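## Task

Gather the two grey steel power modules onto a single top next to the arms, and gather the two black-handled espresso tampers onto a single top as well. All four must stay upright in the orientation they have now, each resting with its entire base on that top. Every other object has to finish resting directly on the same top it sits on at the start. Nothing may end up inside the slot on top of a weight, or the attempt fails. An arrangement held in place only by a robot at the end is not counted. Finish by opening the grippers and moving the arms away.

## Robot and tools

ROBOTS. Four identical i2rt Big YAM arms, named arm1, arm2, arm3 and arm4. Each has six revolute joints, a two-finger gripper and a wrist camera (armN_cam_wrist). Two fixed room cameras, room_a and room_b, watch the scene. With joints 1 and 6 at zero and the hand level and forward, the wrist camera rides above the hand looking toward the fingertips. Reach is roughly 1.0 m from the joint-1 axis. Joints move at different speeds, so the hand can sweep a wide arc between postures.

FRAME. One shared scene frame, origin on the floor, +z up. The hand point is midway between the fingertips; the hand's z axis runs along the fingers and the fingers open along its y axis. Foot poses are never printed.

execute_actions. Argument actions: a list holding exactly one action object, or empty (empty just returns state and images). The action object has keys arm1..arm4; each holds {"joints": {...}}. Inside joints, every value is an absolute target (not an offset), by name: joint1_rad (-2.879 to 2.879, rotates the arm about its foot, positive counter-clockwise seen from above, 0 faces the way the foot faces); joint2_rad (0 to 3.141, shoulder, 0 = upper arm pointing back roughly level, positive lifts it up and forward); joint3_rad (0 to 3.019, elbow, 0 = folded, positive opens); joint4_rad (-1.692 to 1.57, hand pitch, positive tips fingers up); joint5_rad (-1.57 to 1.57, hand sideways swing, positive to the arm's right); joint6_rad (-2.094 to 2.094, hand roll, positive clockwise viewed from behind the hand); gripper_m (0 to 0.093 metres, fingertip gap). Angles are radians. Done-tolerances: ±0.045, ±0.14, ±0.09, ±0.055, ±0.03, ±0.035 rad and ±0.003 m. All motions in one action begin together; each action lasts at most 15 s. Any joint or arm left out may still be pushing toward an earlier target. An unknown key or out-of-range number rejects the whole call and nothing moves. Optional argument cameras: list of camera names (the six above, or "all"); omitted, null or ["all"] gives every camera, [] gives none.

wait: seconds, 0 to 10. Commands nothing; returns state and images like an empty action.

zoom_image: camera (one of the six names) and region [x0, y0, x1, y1] in pixels of that camera's latest full image, origin top-left, no larger than 504 by 504.

finished_scene: scene, the integer number of the current scene. Irreversible; its result reports success and gives the next task. Call it only once the objects are settled and the grippers have released and moved away. Replying with no tool call ends all remaining work.

RESULTS. Each result gives robot state and images; the pictures line lists cameras in image order. joint_positions are measured angles. joint_status tells how each commanded motion ended: off_target (stopped short, maybe still pushing), contact_stop or time_out (target dropped, joint holds where it stopped; a timed-out joint may keep a target limited to 0.375, 0.375, 0.113, 0.225, 0.075, 0.3 rad from its position for joints 1–6 and keep pushing, and will move there if freed). "joint command not followed", usually with a cause line, means a self/inter-arm collision check blocked that arm's joint targets (its gripper target still runs); those joints show not_followed and may be retried on every later action until valid targets are sent or the path clears. Empty calls never show this line. on_its_own lists what the robot does without this call's command; "held at" is the held target, not the position. To relieve a pushing joint, command its reported position. Loaded joints sag. A tiny target change may not move a joint. MOTOR HOT appears at 85 °C; at 100 °C an OVER-TEMPERATURE FAULT drops that whole arm, and its unfinished keys read limit_stop_at_motor_heat (resend the targets). If a call reports a stop, later execute_actions, wait and finished_scene calls in that same reply are skipped.

CAMERAS. Calibration is given in OpenCV form: K, distortion D, image_wh and T_world_to_cam (4x4, metres, scene frame to camera) plus pos_world. Wrist cameras are fisheye, 616x616, 95° half-angle; their pose is derived from joint readings, so joint errors enlarge its error. Room cameras are pinhole with radial distortion, 896x504, pose possibly off by a couple of degrees and under a centimetre. Results list cameras whose numbers changed.

AVOID. The robot keeps pushing on contact and can push hard, heating motors; do not lean on objects or the table. Never let two arms press against each other hard; the collision check ignores fingers, gripper housings and wrist cameras and can react late. Object contacts between arms are fine. Do not knock anything off the work area or onto the floor, do not drop or slam items, and keep everything out of weight slots. Loose objects can occasionally be nudged by outside disturbances. The simulation runs while you compose replies, holding the last command, and the other arms do not wait for a stopped one.

Each tool is called by a JSON object that holds its "op" and its "data".

## Session

{"op": "execute_actions", "data": {"actions": []}}

Scene clock: 0.00 s.
arm1.joint_positions: joint1_rad=-0.206 joint2_rad=+0.434 joint3_rad=+1.628 joint4_rad=-1.300 joint5_rad=+0.292 joint6_rad=-0.094 gripper_m=+0.094
arm1.joint_status: not commanded
arm1.hand: x=-1.4766 y=+0.6032 z=+1.5038 quat_wxyz=(-0.531, +0.519, -0.532, -0.407) (m; scene frame)
arm2.joint_positions: joint1_rad=+0.329 joint2_rad=+0.523 joint3_rad=+1.571 joint4_rad=-1.488 joint5_rad=-0.281 joint6_rad=+0.606 gripper_m=+0.095
arm2.joint_status: not commanded
arm2.hand: x=-0.3578 y=+0.5963 z=+1.3683 quat_wxyz=(+0.281, +0.828, -0.146, -0.462) (m; scene frame)
arm3.joint_positions: joint1_rad=+0.002 joint2_rad=+0.442 joint3_rad=+1.642 joint4_rad=-1.489 joint5_rad=-0.233 joint6_rad=+0.151 gripper_m=+0.094
arm3.joint_status: not commanded
arm3.hand: x=+0.2888 y=-0.6344 z=+1.4029 quat_wxyz=(-0.597, -0.092, -0.794, -0.067) (m; scene frame)
arm4.joint_positions: joint1_rad=-0.640 joint2_rad=+0.405 joint3_rad=+1.345 joint4_rad=-1.333 joint5_rad=-0.116 joint6_rad=+0.373 gripper_m=+0.094
arm4.joint_status: not commanded
arm4.hand: x=+1.5193 y=-0.6710 z=+1.3464 quat_wxyz=(-0.452, -0.722, -0.407, +0.330) (m; scene frame)
pictures: arm1_cam_wrist, arm2_cam_wrist, arm3_cam_wrist, arm4_cam_wrist, room_a, room_b
Images, in order (width x height): arm1_cam_wrist 616x616, arm2_cam_wrist 616x616, arm3_cam_wrist 616x616, arm4_cam_wrist 616x616, room_a 896x504, room_b 896x504.

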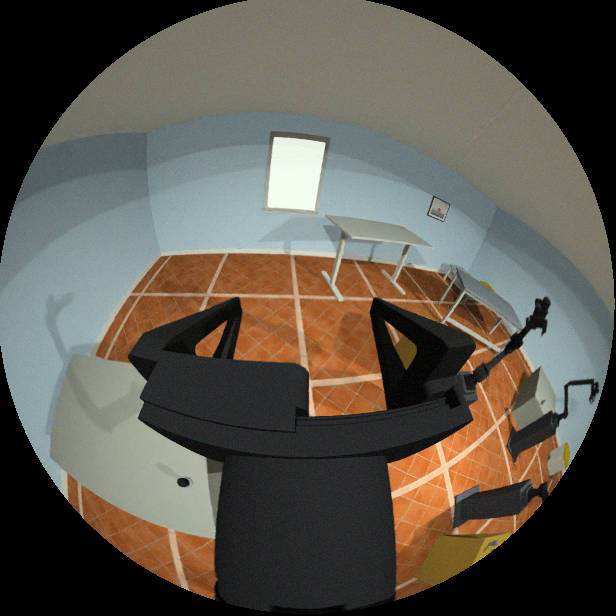

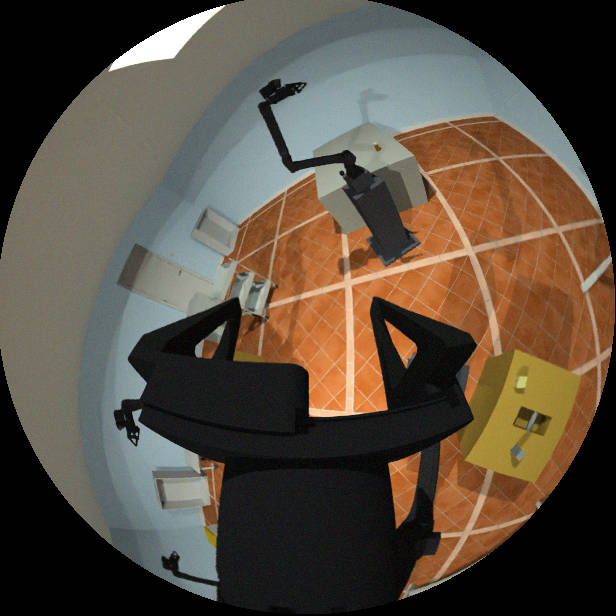

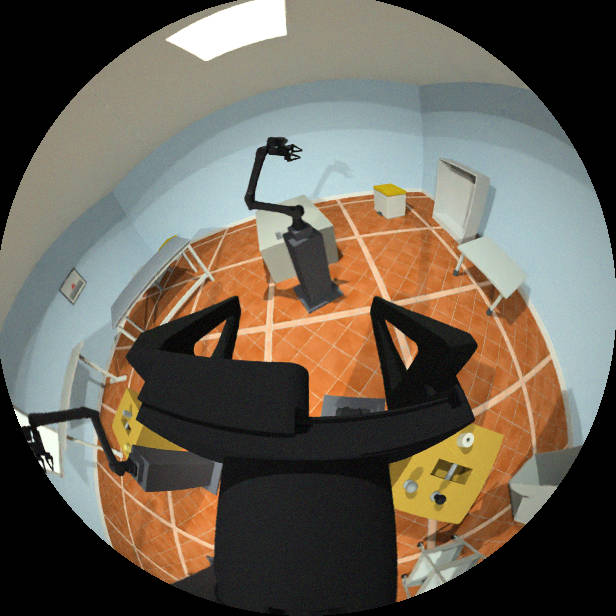

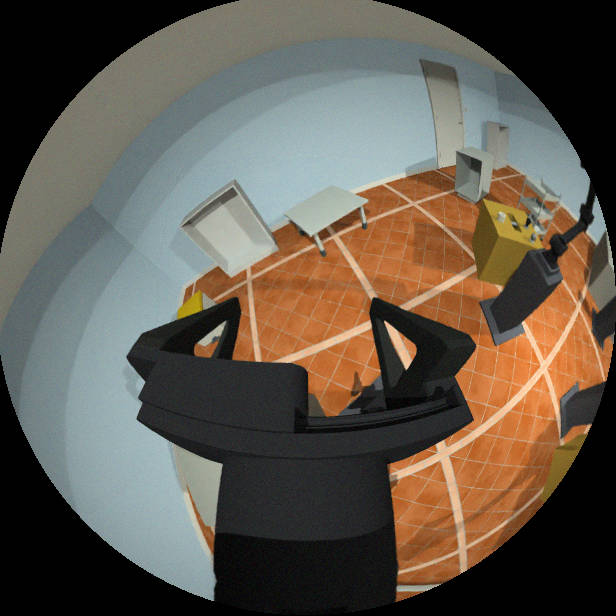

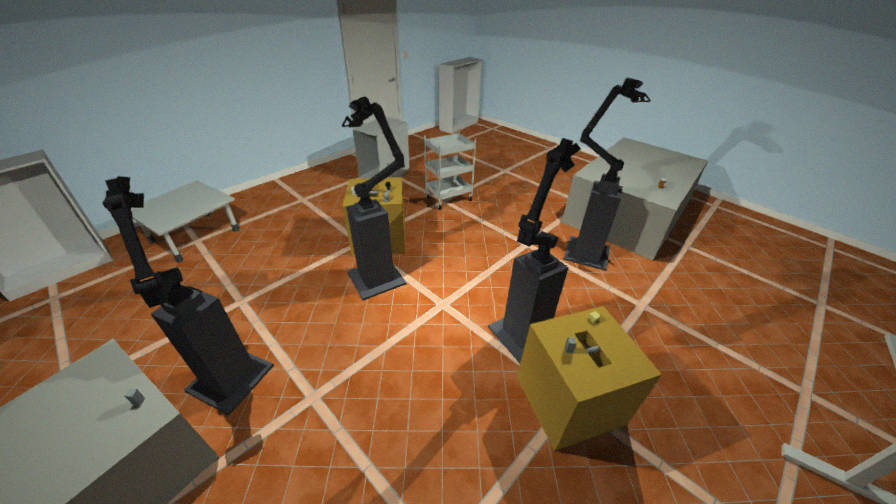

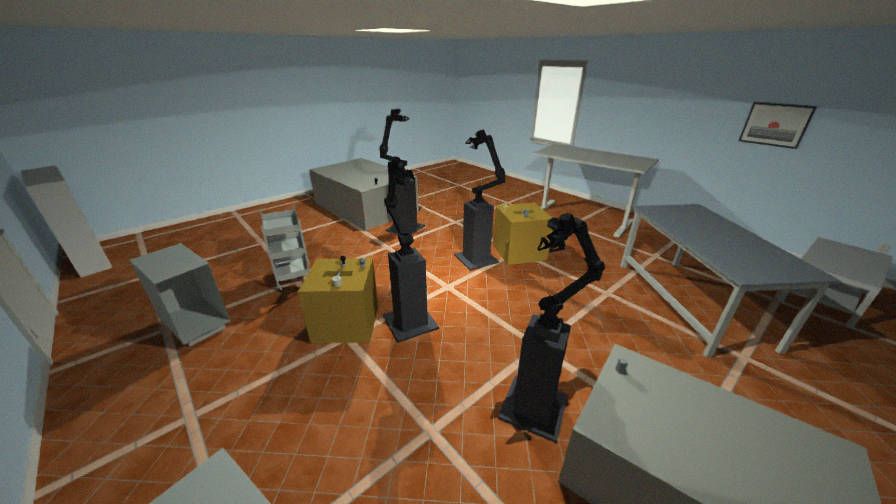

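{"op": "zoom_image", "data": {"camera": "room_a", "region": [300, 130, 720, 450]}}

{"op": "zoom_image", "data": {"camera": "room_b", "region": [280, 140, 680, 440]}}

Region (300, 130, 720, 450) of room_a's 896x504 image, scaled by 1.200, with more detail than that image has; it fills the top 384 rows of this view, and the rest is white.

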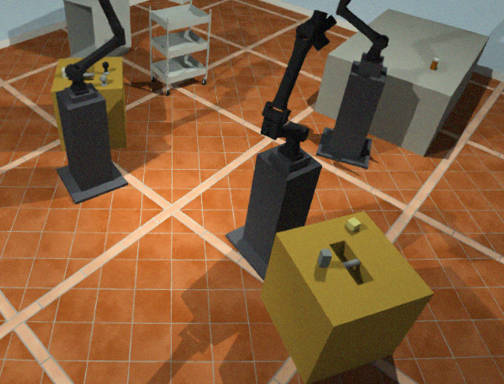

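Region (280, 140, 680, 440) of room_b's 896x504 image, scaled by 1.260, with more detail than that image has; it fills the top 378 rows of this view, and the rest is white.

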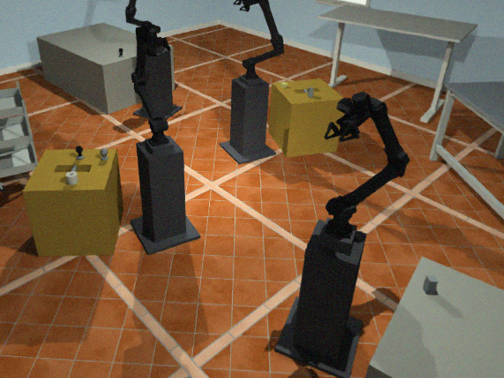

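{"op": "execute_actions", "data": {"actions": [{"arm1":{"joints":{"joint1_rad":0,"joint2_rad":1.2,"joint3_rad":1.2,"joint4_rad":-1.57,"joint5_rad":0,"joint6_rad":0}},"arm2":{"joints":{"joint1_rad":0,"joint2_rad":1.2,"joint3_rad":1.2,"joint4_rad":-1.57,"joint5_rad":0,"joint6_rad":0}},"arm3":{"joints":{"joint1_rad":0,"joint2_rad":1.2,"joint3_rad":1.2,"joint4_rad":-1.57,"joint5_rad":0,"joint6_rad":0}},"arm4":{"joints":{"joint1_rad":0,"joint2_rad":1.2,"joint3_rad":1.2,"joint4_rad":-1.57,"joint5_rad":0,"joint6_rad":0}}}], "cameras": []}}

{"op": "execute_actions", "data": {"actions": [{"arm1":{"joints":{"joint1_rad":1.5,"joint2_rad":1.57,"joint3_rad":1.57,"joint4_rad":-1.57}},"arm2":{"joints":{"joint1_rad":-2.0,"joint2_rad":1.57,"joint3_rad":1.57,"joint4_rad":-1.57}},"arm3":{"joints":{"joint1_rad":-1.7,"joint2_rad":1.57,"joint3_rad":1.57,"joint4_rad":-1.57}},"arm4":{"joints":{"joint1_rad":1.2,"joint2_rad":1.57,"joint3_rad":1.57,"joint4_rad":-1.57}}}]}}

Scene clock: 3.57 s.
arm1.joint_positions: joint1_rad=-0.008 joint2_rad=+1.206 joint3_rad=+1.176 joint4_rad=-1.556 joint5_rad=+0.004 joint6_rad=-0.017 gripper_m=+0.094
arm1.joint_status: all done
arm1.hand: x=-1.6267 y=+0.8205 z=+1.0746 quat_wxyz=(+0.005, +0.823, -0.567, +0.005) (m; scene frame)
arm2.joint_positions: joint1_rad=+0.007 joint2_rad=+1.205 joint3_rad=+1.170 joint4_rad=-1.561 joint5_rad=-0.003 joint6_rad=+0.010 gripper_m=+0.095
arm2.joint_status: all done
arm2.hand: x=-0.5412 y=+0.7394 z=+1.0120 quat_wxyz=(-0.004, +0.991, -0.131, +0.012) (m; scene frame)
arm3.joint_positions: joint1_rad=+0.002 joint2_rad=+1.210 joint3_rad=+1.184 joint4_rad=-1.553 joint5_rad=-0.004 joint6_rad=+0.012 gripper_m=+0.094
arm3.joint_status: all done
arm3.hand: x=+0.5245 y=-0.7320 z=+1.0142 quat_wxyz=(+0.004, -0.130, -0.991, -0.006) (m; scene frame)
arm4.joint_positions: joint1_rad=-0.006 joint2_rad=+1.196 joint3_rad=+1.205 joint4_rad=-1.561 joint5_rad=+0.001 joint6_rad=+0.008 gripper_m=+0.094
arm4.joint_status: all done
arm4.hand: x=+1.6643 y=-0.8294 z=+1.0567 quat_wxyz=(-0.012, -0.560, -0.828, +0.007) (m; scene frame)
pictures: none
No camera images: the call's "cameras" was empty. Leave "cameras" out to get every camera's image.

Scene clock: 5.60 s.
arm1.joint_positions: joint1_rad=+1.503 joint2_rad=+1.578 joint3_rad=+1.534 joint4_rad=-1.563 joint5_rad=+0.000 joint6_rad=-0.015 gripper_m=+0.094
arm1.joint_status: all done
arm1.hand: x=-1.9626 y=+0.3801 z=+1.0725 quat_wxyz=(-0.002, +0.989, +0.150, +0.014) (m; scene frame)
arm2.joint_positions: joint1_rad=-2.005 joint2_rad=+1.582 joint3_rad=+1.528 joint4_rad=-1.568 joint5_rad=-0.001 joint6_rad=+0.007 gripper_m=+0.095
arm2.joint_status: all done
arm2.hand: x=+0.0699 y=+1.0140 z=+1.0098 quat_wxyz=(+0.020, +0.421, -0.907, +0.004) (m; scene frame)
arm3.joint_positions: joint1_rad=-1.708 joint2_rad=+1.591 joint3_rad=+1.525 joint4_rad=-1.560 joint5_rad=+0.000 joint6_rad=+0.010 gripper_m=+0.094
arm3.joint_status: all done
arm3.hand: x=+0.0269 y=-1.0808 z=+0.9960 quat_wxyz=(+0.018, -0.832, -0.553, -0.025) (m; scene frame)
arm4.joint_positions: joint1_rad=+1.198 joint2_rad=+1.578 joint3_rad=+1.511 joint4_rad=-1.568 joint5_rad=-0.002 joint6_rad=+0.006 gripper_m=+0.094
arm4.joint_status: all done
arm4.hand: x=+1.9964 y=-0.5110 z=+1.0287 quat_wxyz=(+0.029, +0.008, -1.000, +0.003) (m; scene frame)
pictures: arm1_cam_wrist, arm2_cam_wrist, arm3_cam_wrist, arm4_cam_wrist, room_a, room_b
camera_calibration (this result's frames):
arm1_cam_wrist: T_world_to_cam=[[-0.302003, 0.953306, 0.00165435, -0.957918], [0.759215, 0.239466, 0.605185, 0.755251], [0.57653, 0.184024, -0.796083, 2.03958], [0, 0, 0, 1]] pos_world=[-2.03857, 0.357001, 1.16819]
arm2_cam_wrist: T_world_to_cam=[[0.76136, -0.648232, -0.0111787, 0.618886], [-0.503522, -0.602081, 0.619649, 0.0234112], [-0.408407, -0.466147, -0.7848, 1.41771], [0, 0, 0, 1]] pos_world=[0.119594, 1.07614, 1.10503]
arm3_cam_wrist: T_world_to_cam=[[-0.919231, 0.393019, 0.0234667, 0.424596], [0.320425, 0.712145, 0.624642, 0.143082], [0.228784, 0.581709, -0.780559, 1.51935], [0, 0, 0, 1]] pos_world=[-0.0031493, -1.15259, 1.0866]
arm4_cam_wrist: T_world_to_cam=[[0.00764962, -0.999965, 0.00342183, -0.528608], [-0.786268, -0.00390053, 0.617873, 0.94241], [-0.617838, -0.00741697, -0.78627, 2.16364], [0, 0, 0, 1]] pos_world=[2.08181, -0.508866, 1.12073]
Images, in order (width x height): arm1_cam_wrist 616x616, arm2_cam_wrist 616x616, arm3_cam_wrist 616x616, arm4_cam_wrist 616x616, room_a 896x504, room_b 896x504.

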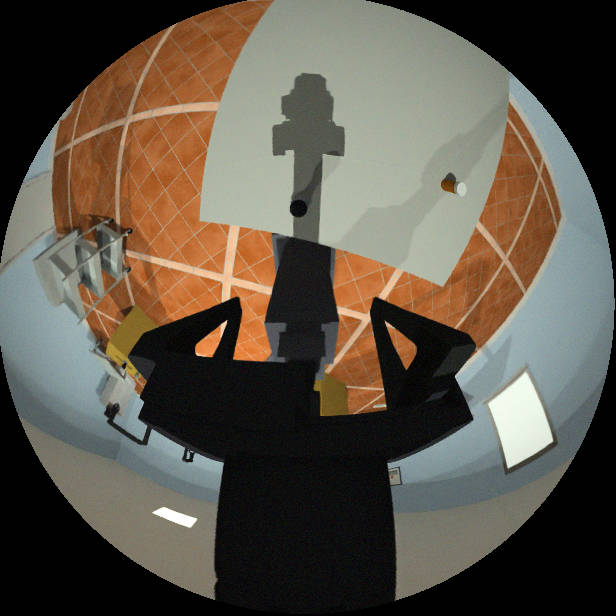

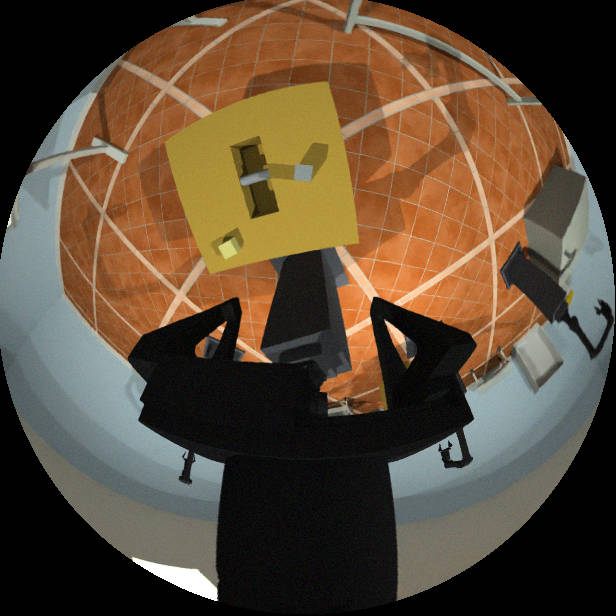

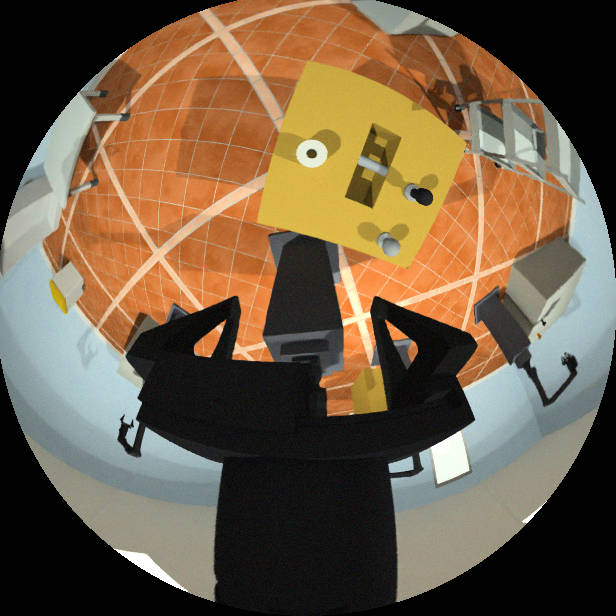

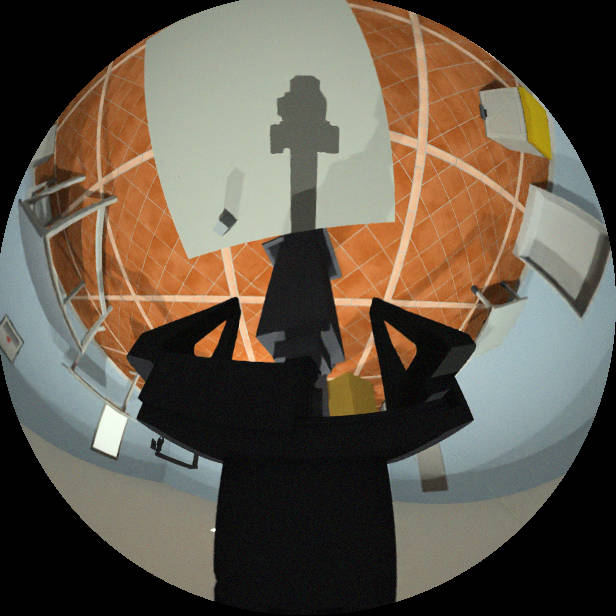

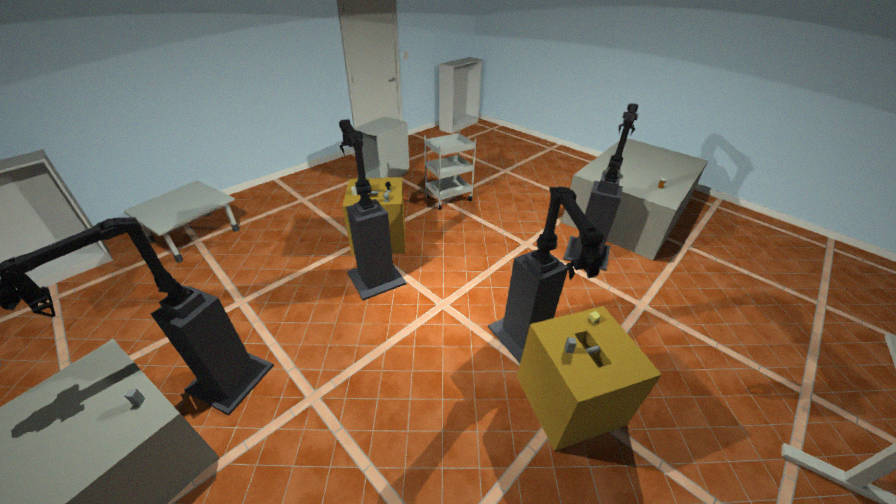

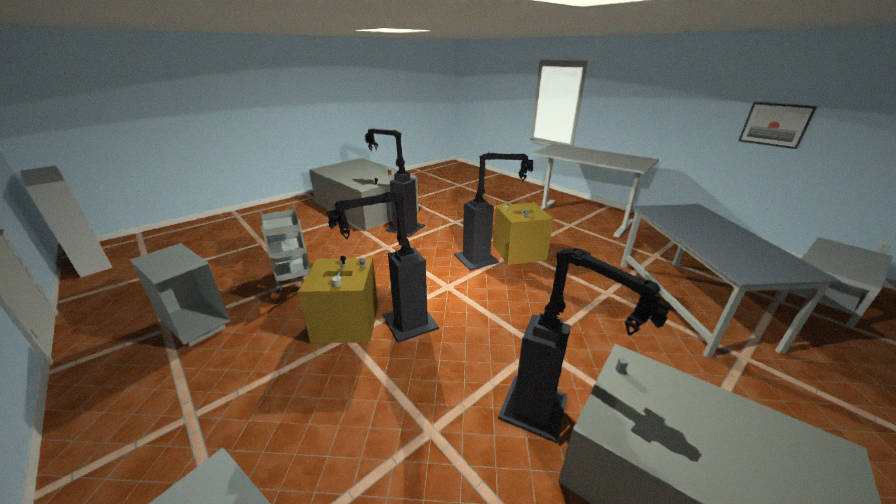

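{"op": "execute_actions", "data": {"actions": [{"arm1":{"joints":{"joint1_rad":1.525,"joint2_rad":1.95,"joint3_rad":1.34,"joint4_rad":-0.92}},"arm2":{"joints":{"joint2_rad":2.08,"joint3_rad":1.6,"joint4_rad":-1.05}},"arm3":{"joints":{"joint1_rad":2.16,"joint2_rad":1.3,"joint3_rad":0.9,"joint4_rad":0.4}}}], "cameras": ["arm1_cam_wrist","arm2_cam_wrist","room_a"]}}

Scene clock: 12.53 s.
arm1.joint_positions: joint1_rad=+1.515 joint2_rad=+1.941 joint3_rad=+1.316 joint4_rad=-0.933 joint5_rad=+0.000 joint6_rad=-0.015 gripper_m=+0.094
arm1.joint_status: all done
arm1.hand: x=-2.0293 y=+0.3541 z=+0.8161 quat_wxyz=(+0.001, +0.988, +0.156, -0.009) (m; scene frame)
arm2.joint_positions: joint1_rad=-2.005 joint2_rad=+2.100 joint3_rad=+1.575 joint4_rad=-1.060 joint5_rad=-0.001 joint6_rad=+0.007 gripper_m=+0.095
arm2.joint_status: all done
arm2.hand: x=+0.1568 y=+1.1222 z=+0.7551 quat_wxyz=(+0.003, +0.421, -0.907, -0.004) (m; scene frame)
arm3.joint_positions: joint1_rad=+2.165 joint2_rad=+1.318 joint3_rad=+0.900 joint4_rad=+0.369 joint5_rad=+0.000 joint6_rad=+0.010 gripper_m=+0.094
arm3.joint_status: all done
arm3.hand: x=+0.0054 y=-0.0977 z=+1.1124 quat_wxyz=(-0.396, +0.589, -0.418, -0.567) (m; scene frame)
arm4.joint_positions: joint1_rad=+1.198 joint2_rad=+1.578 joint3_rad=+1.511 joint4_rad=-1.568 joint5_rad=-0.002 joint6_rad=+0.006 gripper_m=+0.094
arm4.joint_status: not commanded
arm4.hand: x=+1.9964 y=-0.5110 z=+1.0287 quat_wxyz=(+0.029, +0.008, -1.000, +0.003) (m; scene frame)
pictures: arm1_cam_wrist, arm2_cam_wrist, room_a
camera_calibration (this result's frames):
arm1_cam_wrist: T_world_to_cam=[[-0.312811, 0.949811, 0.00267424, -0.974404], [0.783138, 0.256324, 0.566562, 1.04145], [0.537441, 0.179321, -0.824015, 1.82383], [0, 0, 0, 1]] pos_world=[-2.10061, 0.3315, 0.915428]
arm2_cam_wrist: T_world_to_cam=[[0.761411, -0.648165, -0.0116086, 0.620217], [-0.51804, -0.619121, 0.59019, 0.33377], [-0.389727, -0.443363, -0.807181, 1.29212], [0, 0, 0, 1]] pos_world=[0.204241, 1.18153, 0.853189]
Images, in order (width x height): arm1_cam_wrist 616x616, arm2_cam_wrist 616x616, room_a 896x504.

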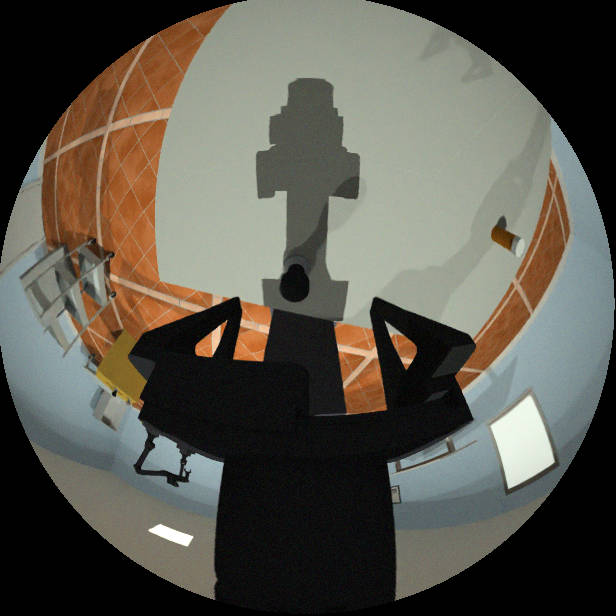

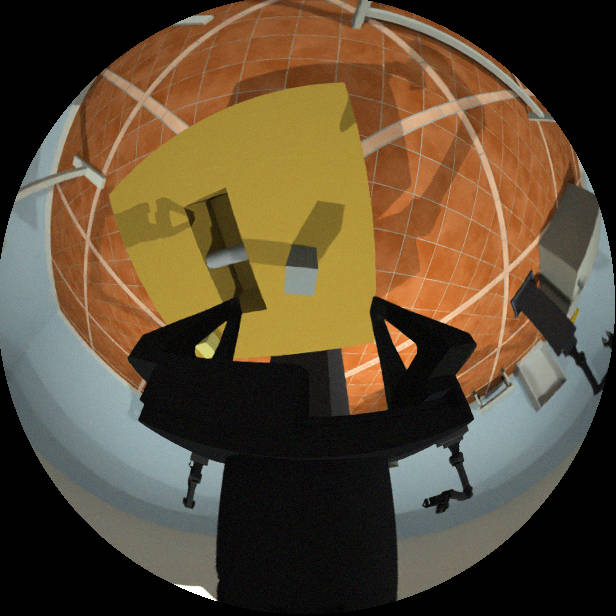

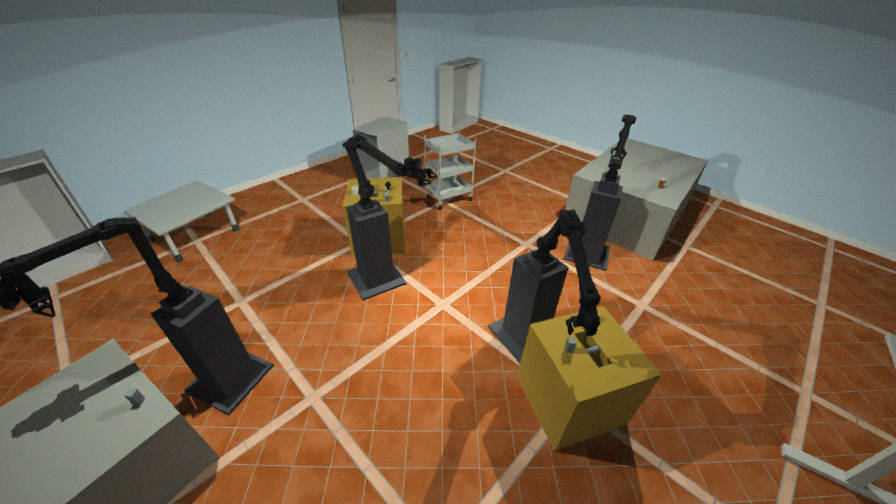

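{"op": "execute_actions", "data": {"actions": [{"arm1":{"joints":{"joint1_rad":1.555,"joint2_rad":2.08,"joint3_rad":1.14,"joint4_rad":-0.62,"joint6_rad":1.57,"gripper_m":0.07}},"arm2":{"joints":{"joint1_rad":-1.985,"joint2_rad":2.11,"joint3_rad":1.42,"joint4_rad":-0.84,"joint6_rad":1.57,"gripper_m":0.07}}}], "cameras": ["arm1_cam_wrist","arm2_cam_wrist"]}}

Scene clock: 16.87 s.
arm1.joint_positions: joint1_rad=+1.552 joint2_rad=+2.084 joint3_rad=+1.122 joint4_rad=-0.634 joint5_rad=+0.000 joint6_rad=+1.552 gripper_m=+0.070
arm1.joint_status: all done
arm1.hand: x=-1.9717 y=+0.3531 z=+0.6943 quat_wxyz=(-0.007, +0.821, -0.571, +0.005) (m; scene frame)
arm2.joint_positions: joint1_rad=-1.995 joint2_rad=+2.100 joint3_rad=+1.406 joint4_rad=-0.850 joint5_rad=-0.001 joint6_rad=+1.560 gripper_m=+0.070
arm2.joint_status: all done
arm2.hand: x=+0.1356 y=+1.1062 z=+0.7022 quat_wxyz=(-0.002, -0.330, -0.944, -0.020) (m; scene frame)
arm3.joint_positions: joint1_rad=+2.165 joint2_rad=+1.318 joint3_rad=+0.900 joint4_rad=+0.369 joint5_rad=+0.000 joint6_rad=+0.010 gripper_m=+0.094
arm3.joint_status: not commanded
arm3.hand: x=+0.0054 y=-0.0977 z=+1.1124 quat_wxyz=(-0.396, +0.589, -0.418, -0.567) (m; scene frame)
arm4.joint_positions: joint1_rad=+1.198 joint2_rad=+1.578 joint3_rad=+1.511 joint4_rad=-1.568 joint5_rad=-0.002 joint6_rad=+0.006 gripper_m=+0.094
arm4.joint_status: not commanded
arm4.hand: x=+1.9964 y=-0.5110 z=+1.0287 quat_wxyz=(+0.029, +0.008, -1.000, +0.003) (m; scene frame)
pictures: arm1_cam_wrist, arm2_cam_wrist
camera_calibration (this result's frames):
arm1_cam_wrist: T_world_to_cam=[[0.935973, 0.351515, 0.0198085, 1.70645], [0.275089, -0.76527, 0.581969, 0.413898], [0.219729, -0.539258, -0.81297, 1.31234], [0, 0, 0, 1]] pos_world=[-1.99941, 0.424589, 0.792212]
arm2_cam_wrist: T_world_to_cam=[[-0.626901, -0.778028, -0.0408204, 0.977819], [-0.640228, 0.484596, 0.596049, -0.864418], [-0.443962, 0.399799, -0.80191, 0.305045], [0, 0, 0, 1]] pos_world=[0.195, 1.05771, 0.799769]
Images, in order (width x height): arm1_cam_wrist 616x616, arm2_cam_wrist 616x616.

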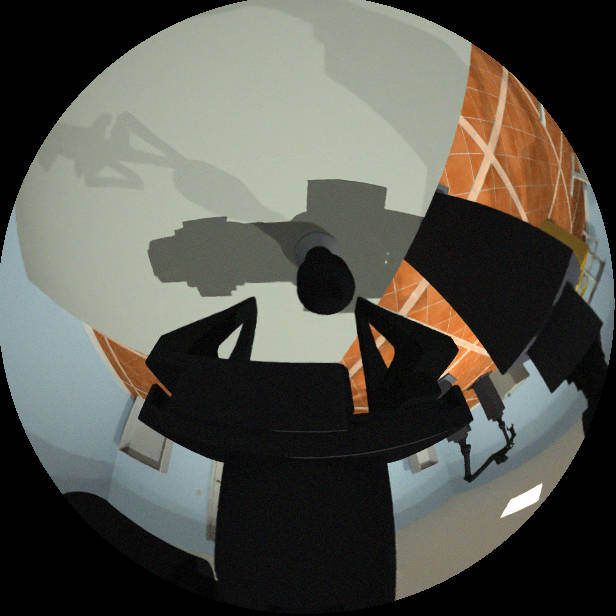

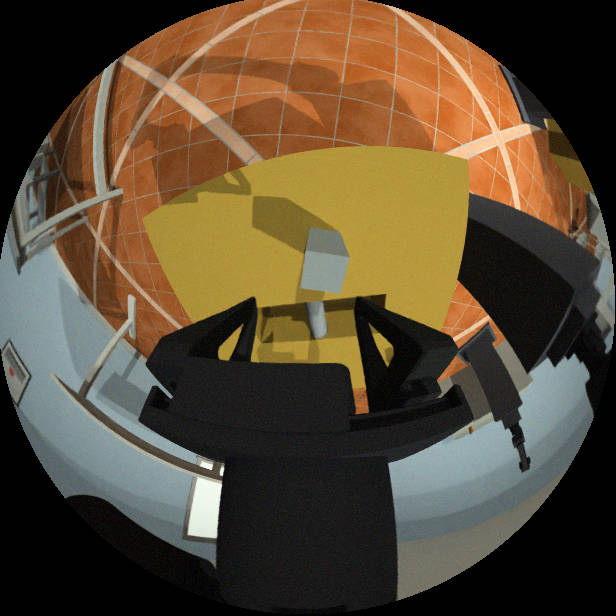

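{"op": "execute_actions", "data": {"actions": [{"arm1":{"joints":{"joint2_rad":2.195,"joint3_rad":1.10,"joint4_rad":-0.44,"gripper_m":0.09}},"arm2":{"joints":{"joint2_rad":2.23,"joint3_rad":1.375,"joint4_rad":-0.69,"gripper_m":0.09}}}], "cameras": ["arm1_cam_wrist","arm2_cam_wrist"]}}

Scene clock: 18.57 s.
arm1.joint_positions: joint1_rad=+1.552 joint2_rad=+2.185 joint3_rad=+1.098 joint4_rad=-0.455 joint5_rad=+0.000 joint6_rad=+1.553 gripper_m=+0.090
arm1.joint_status: all done
arm1.hand: x=-1.9732 y=+0.3527 z=+0.6434 quat_wxyz=(+0.015, +0.820, -0.572, -0.011) (m; scene frame)
arm2.joint_positions: joint1_rad=-1.995 joint2_rad=+2.225 joint3_rad=+1.362 joint4_rad=-0.699 joint5_rad=-0.001 joint6_rad=+1.561 gripper_m=+0.090
arm2.joint_status: all done
arm2.hand: x=+0.1260 y=+1.0955 z=+0.6223 quat_wxyz=(+0.001, -0.331, -0.944, -0.012) (m; scene frame)
arm3.joint_positions: joint1_rad=+2.165 joint2_rad=+1.318 joint3_rad=+0.900 joint4_rad=+0.369 joint5_rad=+0.000 joint6_rad=+0.010 gripper_m=+0.094
arm3.joint_status: not commanded
arm3.hand: x=+0.0054 y=-0.0977 z=+1.1124 quat_wxyz=(-0.396, +0.589, -0.418, -0.567) (m; scene frame)
arm4.joint_positions: joint1_rad=+1.198 joint2_rad=+1.578 joint3_rad=+1.511 joint4_rad=-1.568 joint5_rad=-0.002 joint6_rad=+0.006 gripper_m=+0.094
arm4.joint_status: not commanded
arm4.hand: x=+1.9964 y=-0.5110 z=+1.0287 quat_wxyz=(+0.029, +0.008, -1.000, +0.003) (m; scene frame)
pictures: arm1_cam_wrist, arm2_cam_wrist
camera_calibration (this result's frames):
arm1_cam_wrist: T_world_to_cam=[[0.93599, 0.350348, -0.0343393, 1.74431], [0.303984, -0.755204, 0.580741, 0.497802], [0.177528, -0.554007, -0.813364, 1.19323], [0, 0, 0, 1]] pos_world=[-1.99581, 0.425884, 0.741332]
arm2_cam_wrist: T_world_to_cam=[[-0.627734, -0.778102, -0.0225123, 0.949055], [-0.633025, 0.493435, 0.59649, -0.828618], [-0.453022, 0.388688, -0.802305, 0.254485], [0, 0, 0, 1]] pos_world=[0.186505, 1.04842, 0.719803]
Images, in order (width x height): arm1_cam_wrist 616x616, arm2_cam_wrist 616x616.

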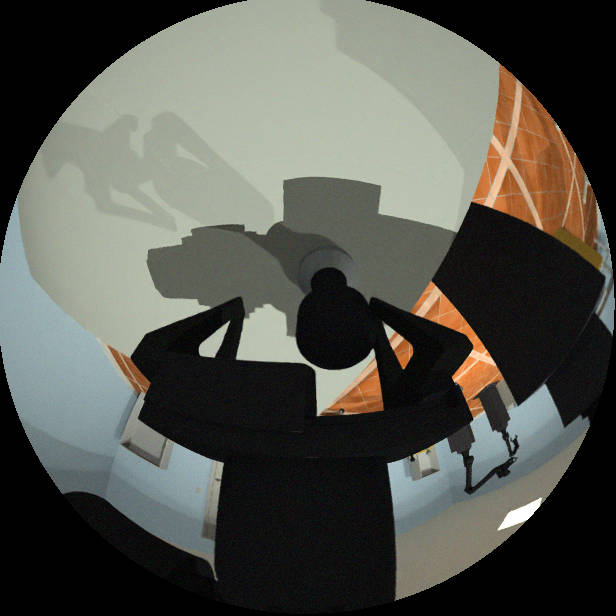

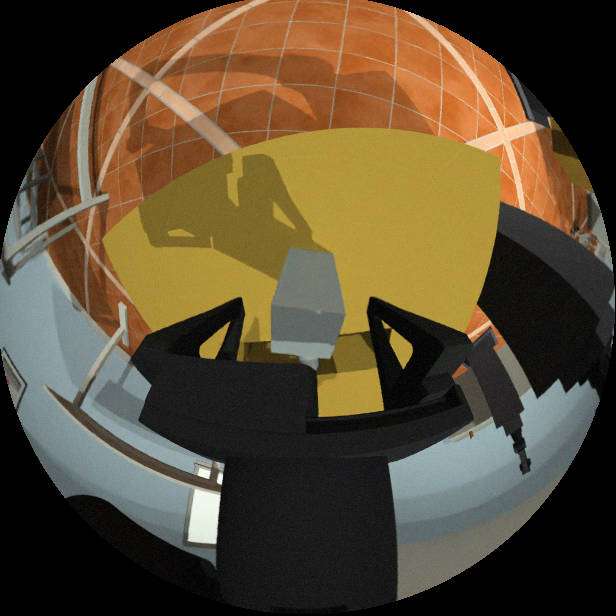

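Arm2 closes; arm1 adjusts inward.

{"op": "execute_actions", "data": {"actions": [{"arm1":{"joints":{"joint3_rad":1.06,"joint4_rad":-0.45}},"arm2":{"joints":{"gripper_m":0.0}}}], "cameras": ["arm1_cam_wrist"]}}

Scene clock: 19.57 s.
arm1.joint_positions: joint1_rad=+1.552 joint2_rad=+2.185 joint3_rad=+1.058 joint4_rad=-0.455 joint5_rad=+0.000 joint6_rad=+1.553 gripper_m=+0.090
arm1.joint_status: all done
arm1.hand: x=-1.9508 y=+0.3605 z=+0.6362 quat_wxyz=(-0.002, +0.820, -0.572, +0.001) (m; scene frame)
arm2.joint_positions: joint1_rad=-1.995 joint2_rad=+2.225 joint3_rad=+1.362 joint4_rad=-0.697 joint5_rad=+0.000 joint6_rad=+1.562 gripper_m=+0.042
arm2.joint_status: gripper_m off_target (ended at +0.042, target +0.000)
arm2.hand: x=+0.1263 y=+1.0957 z=+0.6223 quat_wxyz=(+0.000, -0.331, -0.944, -0.012) (m; scene frame)
arm3.joint_positions: joint1_rad=+2.165 joint2_rad=+1.318 joint3_rad=+0.900 joint4_rad=+0.369 joint5_rad=+0.000 joint6_rad=+0.010 gripper_m=+0.094
arm3.joint_status: not commanded
arm3.hand: x=+0.0054 y=-0.0977 z=+1.1124 quat_wxyz=(-0.396, +0.589, -0.418, -0.567) (m; scene frame)
arm4.joint_positions: joint1_rad=+1.198 joint2_rad=+1.578 joint3_rad=+1.511 joint4_rad=-1.568 joint5_rad=-0.002 joint6_rad=+0.006 gripper_m=+0.094
arm4.joint_status: not commanded
arm4.hand: x=+1.9964 y=-0.5110 z=+1.0287 quat_wxyz=(+0.029, +0.008, -1.000, +0.003) (m; scene frame)
pictures: arm1_cam_wrist
camera_calibration (this result's frames):
arm1_cam_wrist: T_world_to_cam=[[0.936539, 0.35051, 0.00608029, 1.69567], [0.281769, -0.762959, 0.581807, 0.459843], [0.208568, -0.543172, -0.813304, 1.24437], [0, 0, 0, 1]] pos_world=[-1.97717, 0.432395, 0.734197]
Images, in order (width x height): arm1_cam_wrist 616x616.

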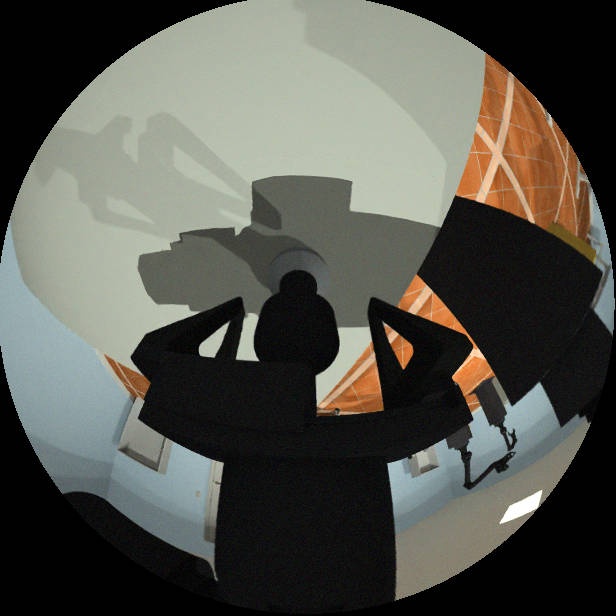

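{"op": "execute_actions", "data": {"actions": [{"arm1":{"joints":{"gripper_m":0.0}},"arm2":{"joints":{"joint2_rad":1.96,"joint3_rad":1.5,"joint4_rad":-1.1}}}], "cameras": []}}

{"op": "execute_actions", "data": {"actions": [{"arm1":{"joints":{"joint2_rad":1.9,"joint3_rad":1.2,"joint4_rad":-0.86}},"arm2":{"joints":{"joint1_rad":2.17,"joint2_rad":1.96,"joint3_rad":1.64,"joint4_rad":-1.22}},"arm3":{"joints":{"joint1_rad":2.14,"joint2_rad":2.1,"joint3_rad":1.1,"joint4_rad":1.03}},"arm4":{"joints":{"joint1_rad":-1.85,"joint6_rad":1.57}}}], "cameras": ["arm3_cam_wrist","room_a","room_b"]}}

Scene clock: 21.73 s.
arm1.joint_positions: joint1_rad=+1.552 joint2_rad=+2.185 joint3_rad=+1.058 joint4_rad=-0.454 joint5_rad=+0.001 joint6_rad=+1.554 gripper_m=+0.041
arm1.joint_status: gripper_m off_target (ended at +0.041, target +0.000)
arm1.hand: x=-1.9512 y=+0.3605 z=+0.6363 quat_wxyz=(-0.001, +0.820, -0.572, +0.000) (m; scene frame)
arm2.joint_positions: joint1_rad=-1.995 joint2_rad=+1.945 joint3_rad=+1.484 joint4_rad=-1.092 joint5_rad=+0.000 joint6_rad=+1.562 gripper_m=+0.042
arm2.joint_status: all done
arm2.hand: x=+0.1342 y=+1.1027 z=+0.8114 quat_wxyz=(-0.001, -0.331, -0.944, -0.016) (m; scene frame)
arm3.joint_positions: joint1_rad=+2.165 joint2_rad=+1.318 joint3_rad=+0.900 joint4_rad=+0.369 joint5_rad=+0.000 joint6_rad=+0.010 gripper_m=+0.094
arm3.joint_status: not commanded
arm3.hand: x=+0.0054 y=-0.0977 z=+1.1124 quat_wxyz=(-0.396, +0.589, -0.418, -0.567) (m; scene frame)
arm4.joint_positions: joint1_rad=+1.198 joint2_rad=+1.578 joint3_rad=+1.511 joint4_rad=-1.568 joint5_rad=-0.002 joint6_rad=+0.006 gripper_m=+0.094
arm4.joint_status: not commanded
arm4.hand: x=+1.9964 y=-0.5110 z=+1.0287 quat_wxyz=(+0.029, +0.008, -1.000, +0.003) (m; scene frame)
pictures: none
No camera images: the call's "cameras" was empty. Leave "cameras" out to get every camera's image.

Scene clock: 24.93 s.
arm1.joint_positions: joint1_rad=+1.552 joint2_rad=+1.901 joint3_rad=+1.189 joint4_rad=-0.848 joint5_rad=+0.001 joint6_rad=+1.554 gripper_m=+0.041
arm1.joint_status: all done
arm1.hand: x=-1.9912 y=+0.3465 z=+0.7976 quat_wxyz=(+0.007, +0.820, -0.572, -0.006) (m; scene frame)
arm2.joint_positions: joint1_rad=+2.180 joint2_rad=+1.953 joint3_rad=+1.608 joint4_rad=-1.211 joint5_rad=-0.002 joint6_rad=+1.562 gripper_m=+0.042
arm2.joint_status: all done
arm2.hand: x=-0.0242 y=+0.1071 z=+0.8354 quat_wxyz=(+0.000, +0.984, +0.179, +0.004) (m; scene frame)
arm3.joint_positions: joint1_rad=+2.145 joint2_rad=+2.120 joint3_rad=+1.084 joint4_rad=+1.001 joint5_rad=+0.000 joint6_rad=+0.010 gripper_m=+0.094
arm3.joint_status: all done
arm3.hand: x=-0.0249 y=+0.0313 z=+0.8467 quat_wxyz=(-0.405, +0.581, -0.421, -0.567) (m; scene frame)
arm4.joint_positions: joint1_rad=-1.850 joint2_rad=+1.578 joint3_rad=+1.511 joint4_rad=-1.568 joint5_rad=+0.001 joint6_rad=+1.562 gripper_m=+0.094
arm4.joint_status: all done
arm4.hand: x=+1.0840 y=-0.5736 z=+1.0245 quat_wxyz=(+0.023, -0.749, +0.661, -0.025) (m; scene frame)
pictures: arm3_cam_wrist, room_a, room_b
camera_calibration (this result's frames):
arm3_cam_wrist: T_world_to_cam=[[0.954205, 0.29877, -0.0151458, 0.0256497], [0.167655, -0.576013, -0.800063, 0.703782], [-0.247759, 0.760885, -0.599725, 0.597214], [0, 0, 0, 1]] pos_world=[0.00549717, -0.0566871, 0.921622]
Images, in order (width x height): arm3_cam_wrist 616x616, room_a 896x504, room_b 896x504.

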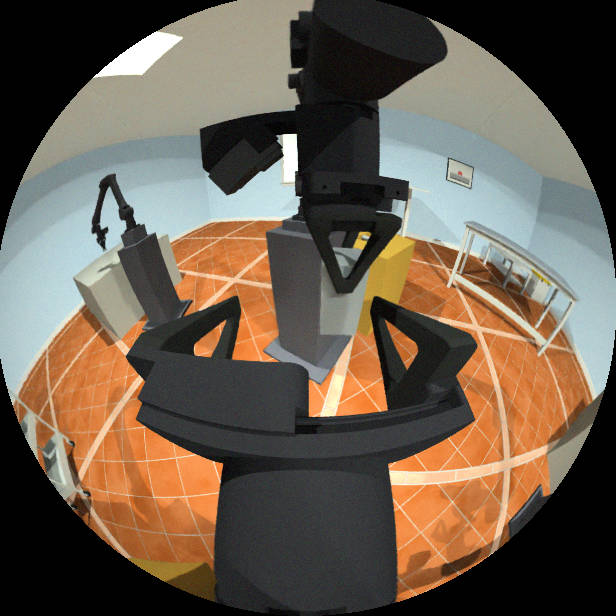

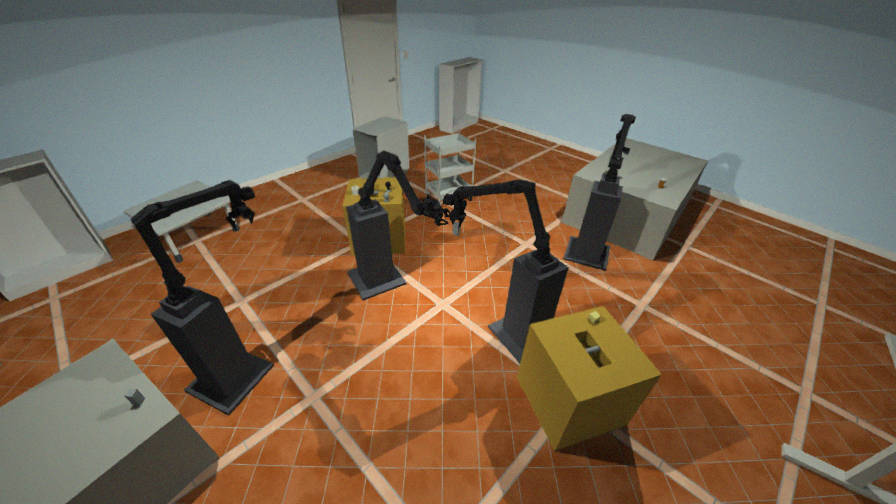

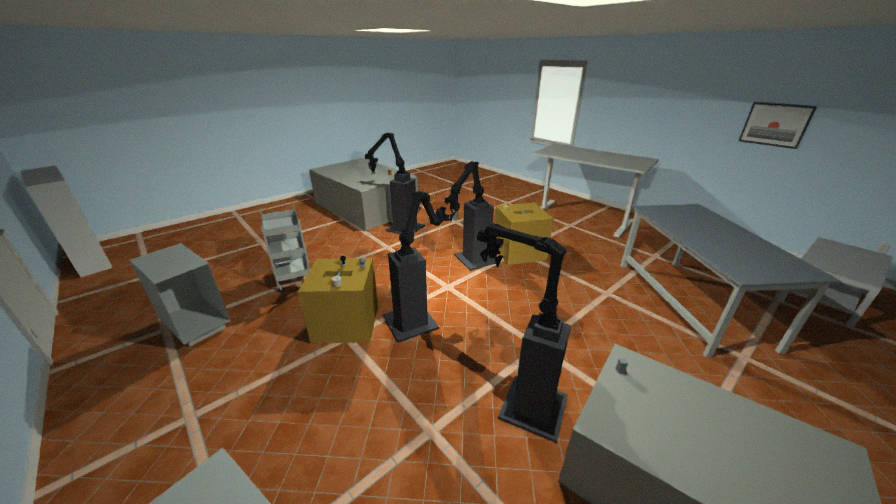

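{"op": "execute_actions", "data": {"actions": [{"arm1":{"joints":{"joint1_rad":-1.835,"joint2_rad":1.96,"joint3_rad":1.62,"joint4_rad":-1.21}},"arm3":{"joints":{"joint1_rad":2.105,"joint2_rad":2.215,"joint3_rad":1.1,"joint4_rad":1.16}}}], "cameras": []}}

{"op": "execute_actions", "data": {"actions": [{"arm3":{"joints":{"joint2_rad":2.28,"joint3_rad":1.33,"joint4_rad":1.0}}}], "cameras": ["arm3_cam_wrist","room_a"]}}

Scene clock: 28.50 s.
arm1.joint_positions: joint1_rad=-1.845 joint2_rad=+1.977 joint3_rad=+1.613 joint4_rad=-1.197 joint5_rad=+0.003 joint6_rad=+1.554 gripper_m=+0.041
arm1.joint_status: all done
arm1.hand: x=-0.9262 y=+0.5579 z=+0.8886 quat_wxyz=(-0.003, -0.672, -0.741, +0.000) (m; scene frame)
arm2.joint_positions: joint1_rad=+2.180 joint2_rad=+1.953 joint3_rad=+1.608 joint4_rad=-1.211 joint5_rad=-0.002 joint6_rad=+1.562 gripper_m=+0.042
arm2.joint_status: not commanded
arm2.hand: x=-0.0242 y=+0.1071 z=+0.8354 quat_wxyz=(+0.000, +0.984, +0.179, +0.004) (m; scene frame)
arm3.joint_positions: joint1_rad=+2.103 joint2_rad=+2.216 joint3_rad=+1.084 joint4_rad=+1.130 joint5_rad=+0.000 joint6_rad=+0.010 gripper_m=+0.094
arm3.joint_status: all done
arm3.hand: x=+0.0055 y=+0.0348 z=+0.8118 quat_wxyz=(-0.423, +0.562, -0.426, -0.568) (m; scene frame)
arm4.joint_positions: joint1_rad=-1.850 joint2_rad=+1.578 joint3_rad=+1.511 joint4_rad=-1.568 joint5_rad=+0.001 joint6_rad=+1.562 gripper_m=+0.094
arm4.joint_status: not commanded
arm4.hand: x=+1.0840 y=-0.5736 z=+1.0245 quat_wxyz=(+0.023, -0.749, +0.661, -0.025) (m; scene frame)
pictures: none
No camera images: the call's "cameras" was empty. Leave "cameras" out to get every camera's image.

Scene clock: 29.53 s.
arm1.joint_positions: joint1_rad=-1.845 joint2_rad=+1.977 joint3_rad=+1.613 joint4_rad=-1.197 joint5_rad=+0.003 joint6_rad=+1.554 gripper_m=+0.041
arm1.joint_status: not commanded
arm1.hand: x=-0.9262 y=+0.5579 z=+0.8886 quat_wxyz=(-0.003, -0.672, -0.741, +0.000) (m; scene frame)
arm2.joint_positions: joint1_rad=+2.180 joint2_rad=+1.953 joint3_rad=+1.608 joint4_rad=-1.211 joint5_rad=-0.002 joint6_rad=+1.562 gripper_m=+0.042
arm2.joint_status: not commanded
arm2.hand: x=-0.0242 y=+0.1071 z=+0.8354 quat_wxyz=(+0.000, +0.984, +0.179, +0.004) (m; scene frame)
arm3.joint_positions: joint1_rad=+2.103 joint2_rad=+2.279 joint3_rad=+1.301 joint4_rad=+1.019 joint5_rad=+0.000 joint6_rad=+0.010 gripper_m=+0.094
arm3.joint_status: all done
arm3.hand: x=-0.0131 y=+0.0990 z=+0.8338 quat_wxyz=(-0.432, +0.550, -0.417, -0.580) (m; scene frame)
arm4.joint_positions: joint1_rad=-1.850 joint2_rad=+1.578 joint3_rad=+1.511 joint4_rad=-1.568 joint5_rad=+0.001 joint6_rad=+1.562 gripper_m=+0.094
arm4.joint_status: not commanded
arm4.hand: x=+1.0840 y=-0.5736 z=+1.0245 quat_wxyz=(+0.023, -0.749, +0.661, -0.025) (m; scene frame)
pictures: arm3_cam_wrist, room_a
camera_calibration (this result's frames):
arm3_cam_wrist: T_world_to_cam=[[0.965521, 0.259776, -0.0169015, -0.000551359], [0.125754, -0.522272, -0.843456, 0.760758], [-0.227937, 0.812249, -0.536933, 0.483728], [0, 0, 0, 1]] pos_world=[0.0151233, 0.00455886, 0.901386]
Images, in order (width x height): arm3_cam_wrist 616x616, room_a 896x504.

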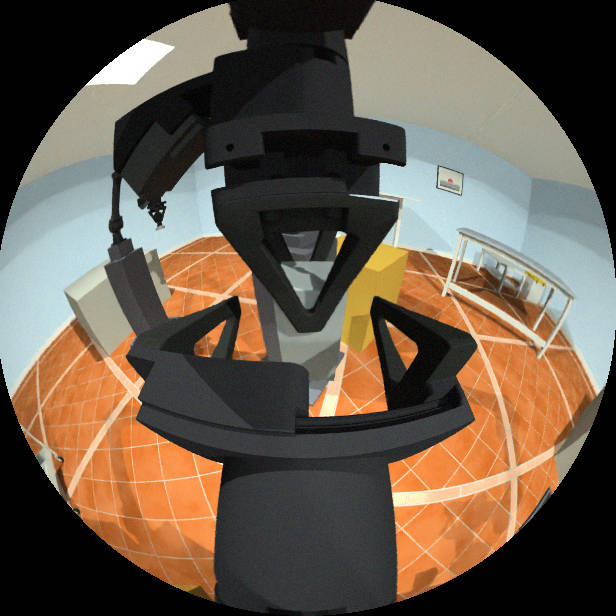

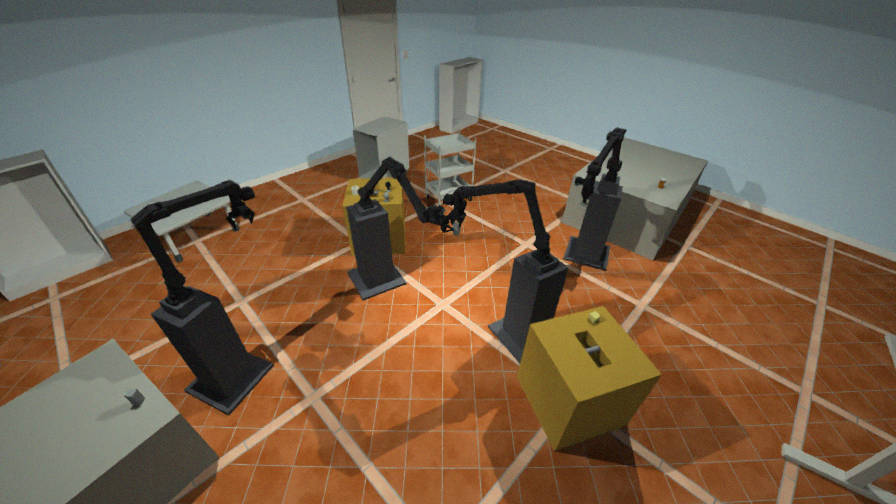

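{"op": "execute_actions", "data": {"actions": [{"arm3":{"joints":{"joint1_rad":2.115,"joint2_rad":2.355,"joint3_rad":1.38,"joint4_rad":1.02}}}], "cameras": ["arm3_cam_wrist"]}}

Scene clock: 30.73 s.
arm1.joint_positions: joint1_rad=-1.845 joint2_rad=+1.977 joint3_rad=+1.613 joint4_rad=-1.197 joint5_rad=+0.003 joint6_rad=+1.554 gripper_m=+0.041
arm1.joint_status: not commanded
arm1.hand: x=-0.9262 y=+0.5579 z=+0.8886 quat_wxyz=(-0.003, -0.672, -0.741, +0.000) (m; scene frame)
arm2.joint_positions: joint1_rad=+2.180 joint2_rad=+1.953 joint3_rad=+1.608 joint4_rad=-1.211 joint5_rad=-0.002 joint6_rad=+1.562 gripper_m=+0.042
arm2.joint_status: not commanded
arm2.hand: x=-0.0242 y=+0.1071 z=+0.8354 quat_wxyz=(+0.000, +0.984, +0.179, +0.004) (m; scene frame)
arm3.joint_positions: joint1_rad=+2.107 joint2_rad=+2.347 joint3_rad=+1.347 joint4_rad=+1.019 joint5_rad=+0.000 joint6_rad=+0.010 gripper_m=+0.094
arm3.joint_status: all done
arm3.hand: x=-0.0181 y=+0.1070 z=+0.8027 quat_wxyz=(-0.427, +0.557, -0.421, -0.575) (m; scene frame)
arm4.joint_positions: joint1_rad=-1.850 joint2_rad=+1.578 joint3_rad=+1.511 joint4_rad=-1.568 joint5_rad=+0.001 joint6_rad=+1.562 gripper_m=+0.094
arm4.joint_status: not commanded
arm4.hand: x=+1.0840 y=-0.5736 z=+1.0245 quat_wxyz=(+0.023, -0.749, +0.661, -0.025) (m; scene frame)
pictures: arm3_cam_wrist
camera_calibration (this result's frames):
arm3_cam_wrist: T_world_to_cam=[[0.964738, 0.262696, -0.0164521, 0.001063], [0.132847, -0.539927, -0.831162, 0.73149], [-0.227226, 0.799669, -0.555786, 0.475873], [0, 0, 0, 1]] pos_world=[0.00992931, 0.0141308, 0.872488]
Images, in order (width x height): arm3_cam_wrist 616x616.

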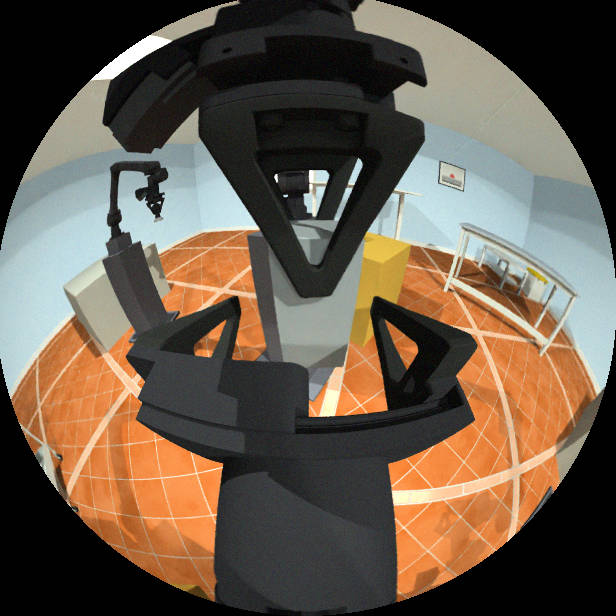

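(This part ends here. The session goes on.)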